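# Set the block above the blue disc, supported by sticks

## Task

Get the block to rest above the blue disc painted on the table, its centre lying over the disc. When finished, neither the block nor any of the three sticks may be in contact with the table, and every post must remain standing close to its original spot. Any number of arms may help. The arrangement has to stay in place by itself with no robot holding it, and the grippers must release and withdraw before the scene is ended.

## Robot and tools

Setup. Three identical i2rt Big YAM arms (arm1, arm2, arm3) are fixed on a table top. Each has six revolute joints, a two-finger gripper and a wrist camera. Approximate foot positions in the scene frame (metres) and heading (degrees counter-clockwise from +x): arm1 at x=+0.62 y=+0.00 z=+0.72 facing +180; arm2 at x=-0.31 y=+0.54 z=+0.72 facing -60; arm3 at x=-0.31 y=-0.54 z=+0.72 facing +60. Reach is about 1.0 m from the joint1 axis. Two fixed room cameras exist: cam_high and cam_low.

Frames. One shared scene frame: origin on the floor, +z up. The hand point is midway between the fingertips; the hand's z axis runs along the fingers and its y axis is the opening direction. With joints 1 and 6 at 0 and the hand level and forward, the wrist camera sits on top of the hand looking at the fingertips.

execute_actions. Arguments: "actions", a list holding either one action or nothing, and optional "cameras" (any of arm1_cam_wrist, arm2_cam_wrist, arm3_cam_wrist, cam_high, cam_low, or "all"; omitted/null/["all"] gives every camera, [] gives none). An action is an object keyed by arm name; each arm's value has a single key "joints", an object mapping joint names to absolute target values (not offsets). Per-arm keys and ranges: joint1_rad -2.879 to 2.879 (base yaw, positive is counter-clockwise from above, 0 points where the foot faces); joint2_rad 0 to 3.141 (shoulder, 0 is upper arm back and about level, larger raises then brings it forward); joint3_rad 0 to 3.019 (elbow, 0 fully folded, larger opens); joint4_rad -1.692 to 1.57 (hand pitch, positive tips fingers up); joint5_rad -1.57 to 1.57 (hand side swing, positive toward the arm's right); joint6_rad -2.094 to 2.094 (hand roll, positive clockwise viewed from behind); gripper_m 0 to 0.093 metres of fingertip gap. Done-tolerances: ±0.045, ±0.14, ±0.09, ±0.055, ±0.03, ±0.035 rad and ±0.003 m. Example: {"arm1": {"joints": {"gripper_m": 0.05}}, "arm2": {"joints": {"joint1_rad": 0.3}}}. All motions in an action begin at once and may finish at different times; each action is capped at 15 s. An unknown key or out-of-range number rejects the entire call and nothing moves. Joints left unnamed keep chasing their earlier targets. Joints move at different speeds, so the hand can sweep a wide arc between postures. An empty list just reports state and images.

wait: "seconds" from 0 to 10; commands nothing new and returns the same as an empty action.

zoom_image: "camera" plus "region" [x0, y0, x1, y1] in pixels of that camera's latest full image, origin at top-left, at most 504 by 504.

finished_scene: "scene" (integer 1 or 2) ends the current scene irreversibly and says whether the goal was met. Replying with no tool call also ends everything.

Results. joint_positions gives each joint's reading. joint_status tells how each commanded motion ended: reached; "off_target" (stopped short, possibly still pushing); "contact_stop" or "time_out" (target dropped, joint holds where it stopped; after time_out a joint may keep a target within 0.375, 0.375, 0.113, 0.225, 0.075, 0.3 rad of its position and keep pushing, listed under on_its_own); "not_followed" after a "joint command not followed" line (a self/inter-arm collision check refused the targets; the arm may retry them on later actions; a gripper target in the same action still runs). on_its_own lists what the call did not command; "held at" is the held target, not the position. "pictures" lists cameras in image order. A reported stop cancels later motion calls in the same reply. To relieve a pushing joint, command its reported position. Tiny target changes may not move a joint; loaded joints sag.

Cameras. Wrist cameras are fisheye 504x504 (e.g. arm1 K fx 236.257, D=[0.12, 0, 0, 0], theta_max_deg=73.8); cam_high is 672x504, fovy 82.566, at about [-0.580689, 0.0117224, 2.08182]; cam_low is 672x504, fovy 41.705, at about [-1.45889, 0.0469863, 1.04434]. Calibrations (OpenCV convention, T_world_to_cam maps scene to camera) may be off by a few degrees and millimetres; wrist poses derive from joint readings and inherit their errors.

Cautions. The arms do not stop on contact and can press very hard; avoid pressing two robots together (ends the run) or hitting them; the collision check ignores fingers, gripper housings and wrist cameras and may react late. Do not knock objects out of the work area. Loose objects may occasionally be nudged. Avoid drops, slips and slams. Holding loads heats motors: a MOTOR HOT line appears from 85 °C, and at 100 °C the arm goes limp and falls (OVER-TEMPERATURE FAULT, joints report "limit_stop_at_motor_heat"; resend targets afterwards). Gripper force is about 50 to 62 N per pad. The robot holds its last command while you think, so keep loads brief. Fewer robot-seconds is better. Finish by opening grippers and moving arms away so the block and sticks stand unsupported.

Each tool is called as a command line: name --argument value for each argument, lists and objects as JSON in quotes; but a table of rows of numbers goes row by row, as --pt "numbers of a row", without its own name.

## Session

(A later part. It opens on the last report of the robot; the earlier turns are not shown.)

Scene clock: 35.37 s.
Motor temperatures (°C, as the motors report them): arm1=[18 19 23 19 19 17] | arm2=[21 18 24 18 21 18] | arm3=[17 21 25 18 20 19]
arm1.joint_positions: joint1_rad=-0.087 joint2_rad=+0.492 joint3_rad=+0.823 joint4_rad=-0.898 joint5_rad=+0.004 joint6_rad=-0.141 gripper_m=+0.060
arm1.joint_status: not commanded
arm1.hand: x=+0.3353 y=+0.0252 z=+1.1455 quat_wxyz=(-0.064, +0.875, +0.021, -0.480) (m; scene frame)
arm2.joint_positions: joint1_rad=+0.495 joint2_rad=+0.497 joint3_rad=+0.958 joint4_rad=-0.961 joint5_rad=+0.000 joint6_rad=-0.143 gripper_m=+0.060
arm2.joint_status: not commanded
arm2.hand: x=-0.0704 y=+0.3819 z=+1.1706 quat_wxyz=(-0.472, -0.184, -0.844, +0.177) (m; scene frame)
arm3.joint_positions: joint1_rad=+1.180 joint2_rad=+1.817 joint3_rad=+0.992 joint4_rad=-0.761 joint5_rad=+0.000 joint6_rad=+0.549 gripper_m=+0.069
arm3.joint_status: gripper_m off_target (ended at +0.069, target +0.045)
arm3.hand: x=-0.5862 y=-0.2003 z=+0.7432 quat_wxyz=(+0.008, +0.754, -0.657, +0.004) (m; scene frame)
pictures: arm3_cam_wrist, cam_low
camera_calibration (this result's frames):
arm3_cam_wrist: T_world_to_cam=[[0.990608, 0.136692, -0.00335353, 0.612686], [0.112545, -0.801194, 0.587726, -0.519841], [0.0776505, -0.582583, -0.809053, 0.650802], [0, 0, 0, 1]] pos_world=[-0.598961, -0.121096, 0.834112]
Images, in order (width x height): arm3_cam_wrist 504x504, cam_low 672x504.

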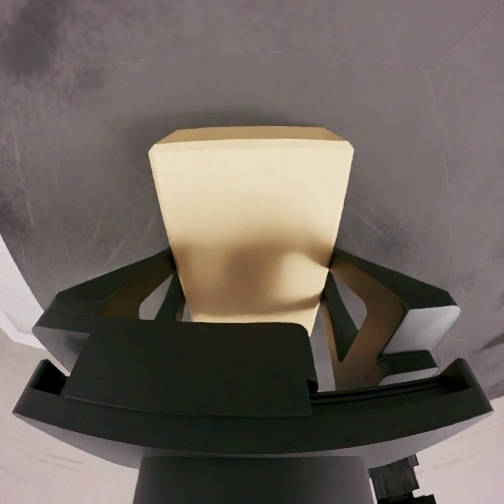

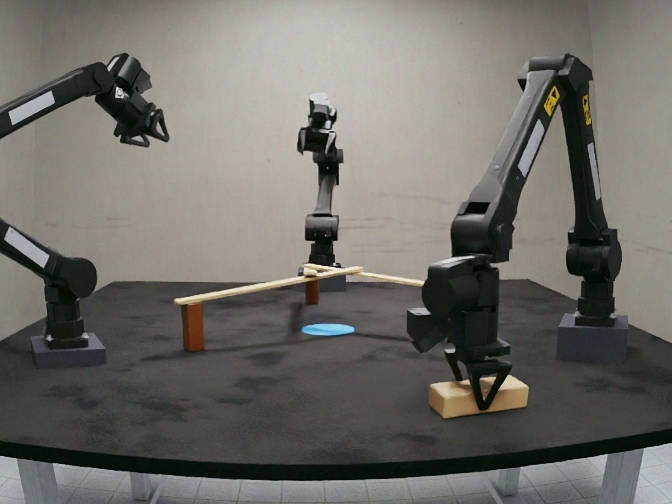

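execute_actions --actions '[{"arm3":{"joints":{"joint2_rad":1.5,"joint3_rad":1.35,"joint4_rad":-1.35}}}]' --cameras '[]'

execute_actions --actions '[{"arm3":{"joints":{"joint1_rad":-0.04,"joint2_rad":1.9,"joint3_rad":1.92,"joint4_rad":-1.5,"joint6_rad":-0.54}}}]' --cameras '[]'

execute_actions --actions '[{"arm3":{"joints":{"joint2_rad":2.01,"joint4_rad":-1.42}}}]'

Scene clock: 37.33 s.
Motor temperatures (°C, as the motors report them): arm1=[18 19 24 19 19 17] | arm2=[21 18 25 18 21 18] | arm3=[17 22 25 18 20 19]
arm1.joint_positions: joint1_rad=-0.087 joint2_rad=+0.492 joint3_rad=+0.823 joint4_rad=-0.898 joint5_rad=+0.004 joint6_rad=-0.141 gripper_m=+0.060
arm1.joint_status: not commanded
arm1.hand: x=+0.3353 y=+0.0252 z=+1.1455 quat_wxyz=(-0.064, +0.875, +0.021, -0.480) (m; scene frame)
arm2.joint_positions: joint1_rad=+0.495 joint2_rad=+0.497 joint3_rad=+0.958 joint4_rad=-0.961 joint5_rad=+0.000 joint6_rad=-0.143 gripper_m=+0.060
arm2.joint_status: not commanded
arm2.hand: x=-0.0704 y=+0.3819 z=+1.1706 quat_wxyz=(-0.472, -0.184, -0.844, +0.177) (m; scene frame)
arm3.joint_positions: joint1_rad=+1.180 joint2_rad=+1.518 joint3_rad=+1.332 joint4_rad=-1.334 joint5_rad=+0.000 joint6_rad=+0.549 gripper_m=+0.069
arm3.joint_status: all done
arm3.hand: x=-0.5969 y=-0.1820 z=+0.9848 quat_wxyz=(+0.002, +0.754, -0.657, -0.029) (m; scene frame)
pictures: none
No camera images: the call's "cameras" was empty. Leave "cameras" out to get every camera's image.

Scene clock: 39.27 s.
Motor temperatures (°C, as the motors report them): arm1=[18 19 24 19 19 17] | arm2=[21 18 25 18 21 18] | arm3=[17 22 26 18 20 19]
arm1.joint_positions: joint1_rad=-0.087 joint2_rad=+0.492 joint3_rad=+0.823 joint4_rad=-0.898 joint5_rad=+0.004 joint6_rad=-0.141 gripper_m=+0.060
arm1.joint_status: not commanded
arm1.hand: x=+0.3353 y=+0.0252 z=+1.1455 quat_wxyz=(-0.064, +0.875, +0.021, -0.480) (m; scene frame)
arm2.joint_positions: joint1_rad=+0.495 joint2_rad=+0.497 joint3_rad=+0.958 joint4_rad=-0.961 joint5_rad=+0.000 joint6_rad=-0.143 gripper_m=+0.060
arm2.joint_status: not commanded
arm2.hand: x=-0.0704 y=+0.3819 z=+1.1706 quat_wxyz=(-0.472, -0.184, -0.844, +0.177) (m; scene frame)
arm3.joint_positions: joint1_rad=-0.038 joint2_rad=+1.951 joint3_rad=+1.868 joint4_rad=-1.484 joint5_rad=+0.002 joint6_rad=-0.527 gripper_m=+0.069
arm3.joint_status: all done
arm3.hand: x=+0.0008 y=-0.0131 z=+0.9592 quat_wxyz=(+0.004, +0.706, -0.709, -0.003) (m; scene frame)
pictures: none
No camera images: the call's "cameras" was empty. Leave "cameras" out to get every camera's image.

Scene clock: 40.43 s.
Motor temperatures (°C, as the motors report them): arm1=[18 19 25 19 19 17] | arm2=[21 18 25 18 21 18] | arm3=[17 22 26 18 20 19]
arm1.joint_positions: joint1_rad=-0.087 joint2_rad=+0.492 joint3_rad=+0.823 joint4_rad=-0.898 joint5_rad=+0.004 joint6_rad=-0.141 gripper_m=+0.060
arm1.joint_status: not commanded
arm1.hand: x=+0.3353 y=+0.0252 z=+1.1455 quat_wxyz=(-0.064, +0.875, +0.021, -0.480) (m; scene frame)
arm2.joint_positions: joint1_rad=+0.495 joint2_rad=+0.497 joint3_rad=+0.958 joint4_rad=-0.961 joint5_rad=+0.000 joint6_rad=-0.143 gripper_m=+0.060
arm2.joint_status: not commanded
arm2.hand: x=-0.0704 y=+0.3819 z=+1.1706 quat_wxyz=(-0.472, -0.184, -0.844, +0.177) (m; scene frame)
arm3.joint_positions: joint1_rad=-0.038 joint2_rad=+2.041 joint3_rad=+1.868 joint4_rad=-1.435 joint5_rad=+0.002 joint6_rad=-0.528 gripper_m=+0.069
arm3.joint_status: all done
arm3.hand: x=+0.0071 y=-0.0012 z=+0.9053 quat_wxyz=(+0.024, +0.706, -0.708, +0.002) (m; scene frame)
pictures: arm1_cam_wrist, arm2_cam_wrist, arm3_cam_wrist, cam_high, cam_low
camera_calibration (this result's frames):
arm1_cam_wrist: T_world_to_cam=[[0.0171467, 0.989813, 0.141338, -0.19218], [0.940326, 0.0320832, -0.33876, 0.074756], [-0.339844, 0.138713, -0.930196, 1.29435], [0, 0, 0, 1]] pos_world=[0.372879, 0.00828062, 1.25649]
arm2_cam_wrist: T_world_to_cam=[[-0.475886, -0.871269, 0.120097, 0.154622], [-0.821049, 0.391142, -0.415796, 0.286511], [0.315295, -0.296477, -0.901493, 1.31692], [0, 0, 0, 1]] pos_world=[-0.106396, 0.413088, 1.28775]
arm3_cam_wrist: T_world_to_cam=[[0.999606, -0.00475106, -0.0276525, 0.0199889], [0.0129442, -0.796321, 0.604735, -0.537019], [-0.0248934, -0.604855, -0.795946, 0.840637], [0, 0, 0, 1]] pos_world=[0.00789651, 0.0809193, 0.994409]
Images, in order (width x height): arm1_cam_wrist 504x504, arm2_cam_wrist 504x504, arm3_cam_wrist 504x504, cam_high 672x504, cam_low 672x504.

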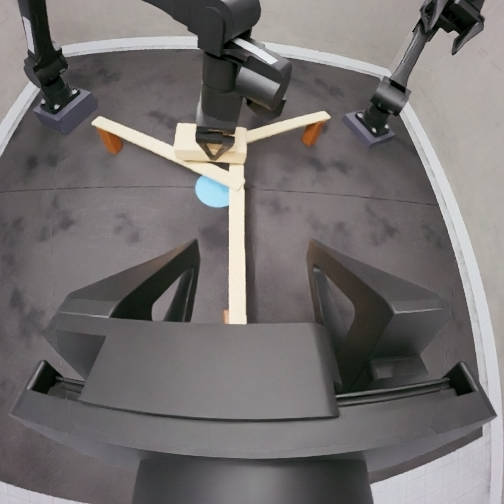

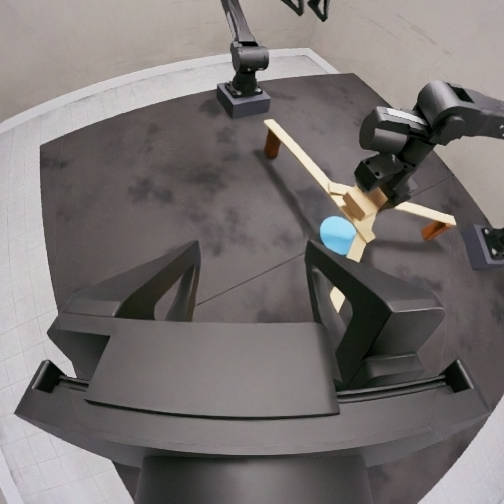

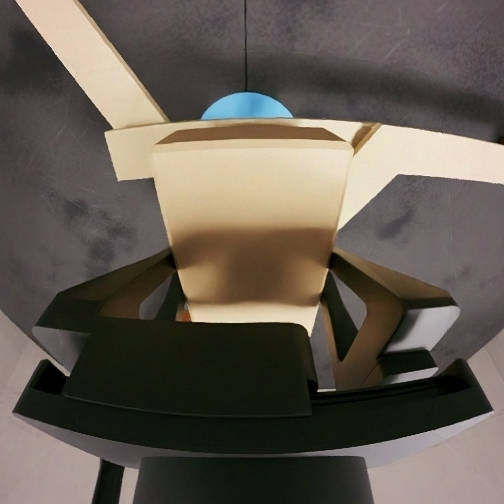

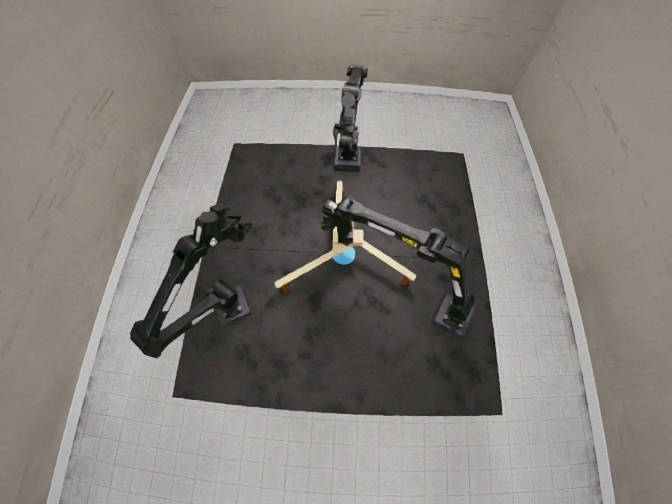

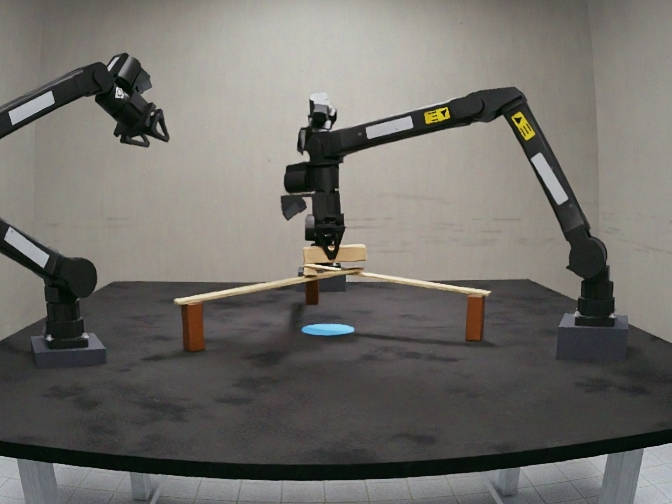

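execute_actions --actions '[{"arm3":{"joints":{"joint2_rad":2.025,"joint4_rad":-1.37}}}]' --cameras '["cam_low"]'

zoom_image --camera "cam_low" --region '[260, 210, 420, 300]'

Scene clock: 41.37 s.
Motor temperatures (°C, as the motors report them): arm1=[18 19 25 19 19 17] | arm2=[21 18 25 18 21 18] | arm3=[17 23 26 18 20 19]
arm1.joint_positions: joint1_rad=-0.087 joint2_rad=+0.492 joint3_rad=+0.823 joint4_rad=-0.898 joint5_rad=+0.004 joint6_rad=-0.141 gripper_m=+0.060
arm1.joint_status: not commanded
arm1.hand: x=+0.3353 y=+0.0252 z=+1.1455 quat_wxyz=(-0.064, +0.875, +0.021, -0.480) (m; scene frame)
arm2.joint_positions: joint1_rad=+0.495 joint2_rad=+0.497 joint3_rad=+0.958 joint4_rad=-0.961 joint5_rad=+0.000 joint6_rad=-0.143 gripper_m=+0.060
arm2.joint_status: not commanded
arm2.hand: x=-0.0704 y=+0.3819 z=+1.1706 quat_wxyz=(-0.472, -0.184, -0.844, +0.177) (m; scene frame)
arm3.joint_positions: joint1_rad=-0.038 joint2_rad=+2.041 joint3_rad=+1.868 joint4_rad=-1.387 joint5_rad=+0.002 joint6_rad=-0.528 gripper_m=+0.069
arm3.joint_status: all done
arm3.hand: x=+0.0131 y=+0.0090 z=+0.9050 quat_wxyz=(+0.001, +0.706, -0.708, -0.004) (m; scene frame)
pictures: cam_low
Images, in order (width x height): cam_low 672x504.

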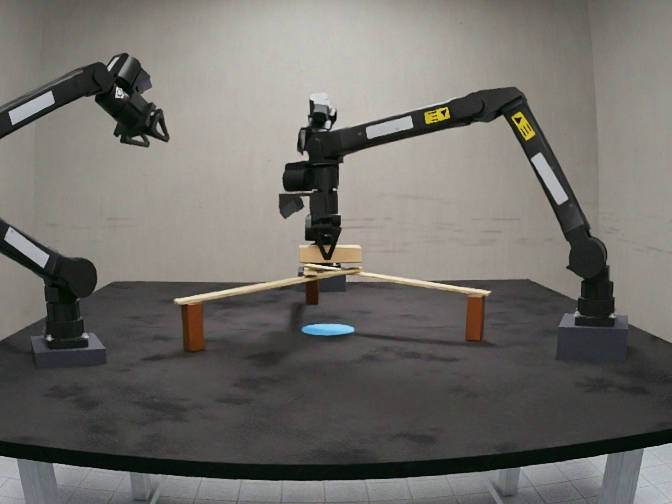

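Region (260, 210, 420, 300) of cam_low's 672x504 image, scaled by 3.150, with more detail than that image has; it fills the top 284 rows of this view, and the rest is white.

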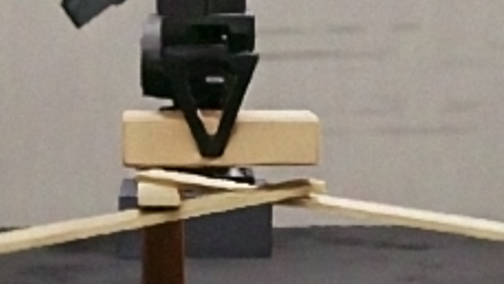

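execute_actions --actions '[{"arm3":{"joints":{"joint3_rad":1.84,"joint4_rad":-1.345}}}]' --cameras '["cam_low"]'

zoom_image --camera "cam_low" --region '[260, 210, 420, 300]'

Scene clock: 42.70 s.
Motor temperatures (°C, as the motors report them): arm1=[18 19 25 19 19 17] | arm2=[21 18 25 18 21 18] | arm3=[17 23 26 18 20 19]
arm1.joint_positions: joint1_rad=-0.087 joint2_rad=+0.492 joint3_rad=+0.823 joint4_rad=-0.898 joint5_rad=+0.004 joint6_rad=-0.141 gripper_m=+0.060
arm1.joint_status: not commanded
arm1.hand: x=+0.3353 y=+0.0252 z=+1.1455 quat_wxyz=(-0.064, +0.875, +0.021, -0.480) (m; scene frame)
arm2.joint_positions: joint1_rad=+0.495 joint2_rad=+0.497 joint3_rad=+0.958 joint4_rad=-0.961 joint5_rad=+0.000 joint6_rad=-0.143 gripper_m=+0.060
arm2.joint_status: not commanded
arm2.hand: x=-0.0704 y=+0.3819 z=+1.1706 quat_wxyz=(-0.472, -0.184, -0.844, +0.177) (m; scene frame)
arm3.joint_positions: joint1_rad=-0.038 joint2_rad=+2.042 joint3_rad=+1.826 joint4_rad=-1.359 joint5_rad=+0.002 joint6_rad=-0.529 gripper_m=+0.069
arm3.joint_status: all done
arm3.hand: x=+0.0095 y=+0.0031 z=+0.8889 quat_wxyz=(+0.008, +0.706, -0.708, -0.002) (m; scene frame)
pictures: cam_low
Images, in order (width x height): cam_low 672x504.

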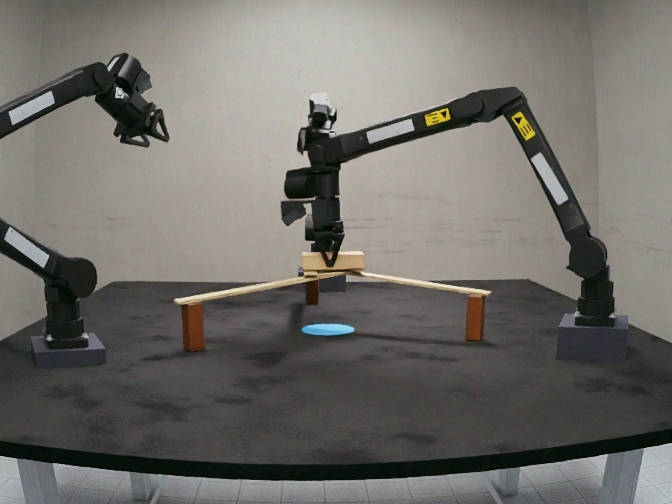

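Region (260, 210, 420, 300) of cam_low's 672x504 image, scaled by 3.150, with more detail than that image has; it fills the top 284 rows of this view, and the rest is white.

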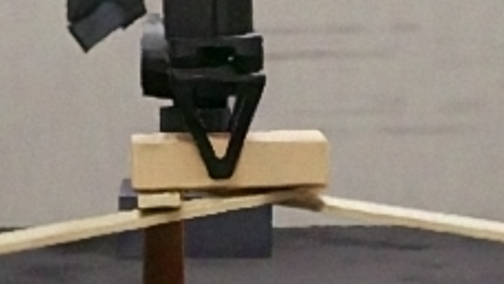

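execute_actions --actions '[{"arm3":{"joints":{"gripper_m":0.09}}}]' --cameras '[]'

execute_actions --actions '[{"arm3":{"joints":{"joint2_rad":1.4}}}]'

Scene clock: 43.70 s.
Motor temperatures (°C, as the motors report them): arm1=[18 19 25 19 19 17] | arm2=[21 18 26 18 21 18] | arm3=[17 23 26 18 20 19]
arm1.joint_positions: joint1_rad=-0.087 joint2_rad=+0.492 joint3_rad=+0.823 joint4_rad=-0.898 joint5_rad=+0.004 joint6_rad=-0.141 gripper_m=+0.060
arm1.joint_status: not commanded
arm1.hand: x=+0.3353 y=+0.0252 z=+1.1455 quat_wxyz=(-0.064, +0.875, +0.021, -0.480) (m; scene frame)
arm2.joint_positions: joint1_rad=+0.495 joint2_rad=+0.497 joint3_rad=+0.958 joint4_rad=-0.961 joint5_rad=+0.000 joint6_rad=-0.143 gripper_m=+0.060
arm2.joint_status: not commanded
arm2.hand: x=-0.0704 y=+0.3819 z=+1.1706 quat_wxyz=(-0.472, -0.184, -0.844, +0.177) (m; scene frame)
arm3.joint_positions: joint1_rad=-0.038 joint2_rad=+2.042 joint3_rad=+1.826 joint4_rad=-1.359 joint5_rad=+0.002 joint6_rad=-0.529 gripper_m=+0.090
arm3.joint_status: all done
arm3.hand: x=+0.0095 y=+0.0031 z=+0.8889 quat_wxyz=(+0.008, +0.706, -0.708, -0.002) (m; scene frame)
pictures: none
No camera images: the call's "cameras" was empty. Leave "cameras" out to get every camera's image.

Scene clock: 45.47 s.
Motor temperatures (°C, as the motors report them): arm1=[18 19 26 19 19 17] | arm2=[21 18 26 18 21 18] | arm3=[17 23 26 18 20 19]
arm1.joint_positions: joint1_rad=-0.087 joint2_rad=+0.492 joint3_rad=+0.823 joint4_rad=-0.898 joint5_rad=+0.004 joint6_rad=-0.141 gripper_m=+0.060
arm1.joint_status: not commanded
arm1.hand: x=+0.3353 y=+0.0252 z=+1.1455 quat_wxyz=(-0.064, +0.875, +0.021, -0.480) (m; scene frame)
arm2.joint_positions: joint1_rad=+0.495 joint2_rad=+0.497 joint3_rad=+0.958 joint4_rad=-0.961 joint5_rad=+0.000 joint6_rad=-0.143 gripper_m=+0.060
arm2.joint_status: not commanded
arm2.hand: x=-0.0704 y=+0.3819 z=+1.1706 quat_wxyz=(-0.472, -0.184, -0.844, +0.177) (m; scene frame)
arm3.joint_positions: joint1_rad=-0.038 joint2_rad=+1.417 joint3_rad=+1.830 joint4_rad=-1.359 joint5_rad=+0.002 joint6_rad=-0.529 gripper_m=+0.090
arm3.joint_status: all done
arm3.hand: x=-0.0369 y=-0.0826 z=+1.2493 quat_wxyz=(-0.291, +0.672, -0.676, -0.080) (m; scene frame)
pictures: arm1_cam_wrist, arm2_cam_wrist, arm3_cam_wrist, cam_high, cam_low
camera_calibration (this result's frames):
arm1_cam_wrist: T_world_to_cam=[[0.0171467, 0.989813, 0.141338, -0.19218], [0.940326, 0.0320832, -0.33876, 0.074756], [-0.339844, 0.138713, -0.930196, 1.29435], [0, 0, 0, 1]] pos_world=[0.372879, 0.00828062, 1.25649]
arm2_cam_wrist: T_world_to_cam=[[-0.475886, -0.871269, 0.120097, 0.154622], [-0.821049, 0.391142, -0.415796, 0.286511], [0.315295, -0.296477, -0.901493, 1.31692], [0, 0, 0, 1]] pos_world=[-0.106396, 0.413088, 1.28775]
arm3_cam_wrist: T_world_to_cam=[[0.954326, -0.0857842, 0.286186, -0.327329], [-0.106851, -0.992535, 0.058797, -0.147835], [0.279006, -0.0866908, -0.956368, 1.31856], [0, 0, 0, 1]] pos_world=[-0.0713055, -0.060504, 1.3634]
Images, in order (width x height): arm1_cam_wrist 504x504, arm2_cam_wrist 504x504, arm3_cam_wrist 504x504, cam_high 672x504, cam_low 672x504.

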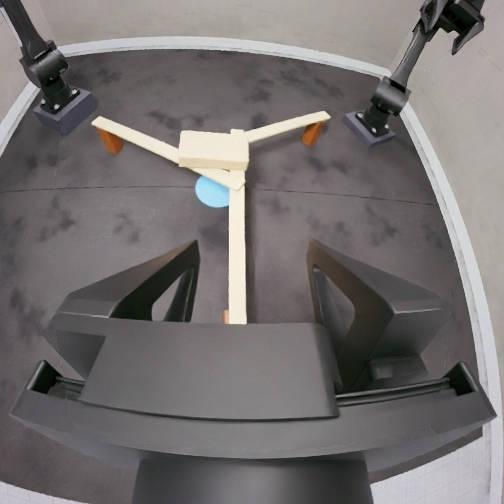

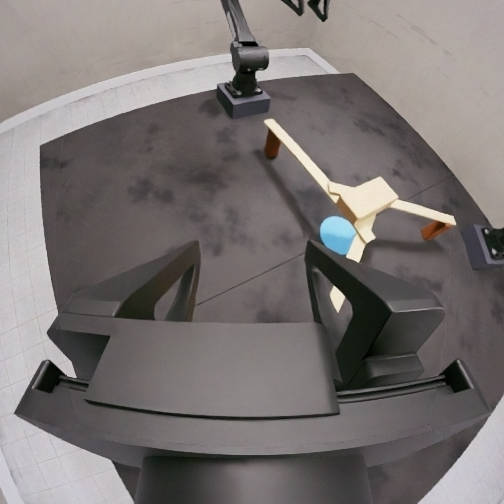

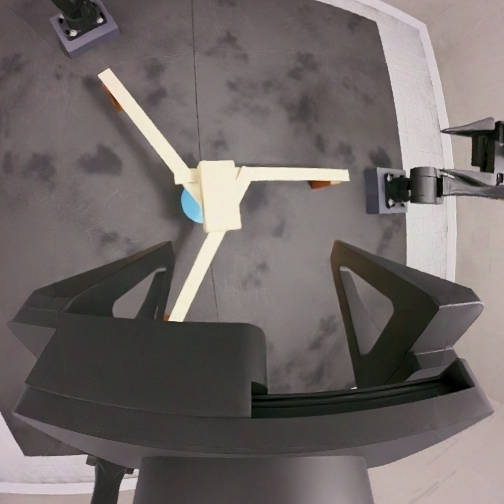

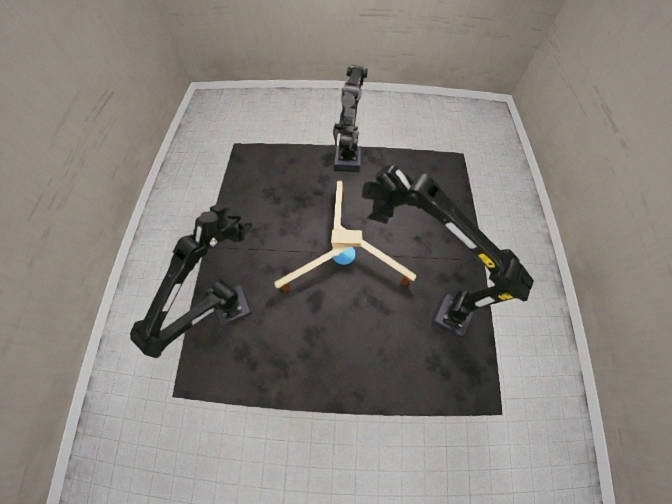

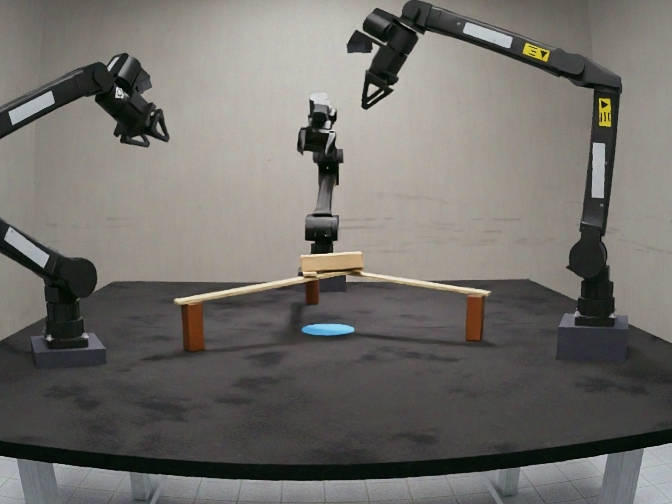

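finished_scene --scene 1

The scene is finished: the task was done.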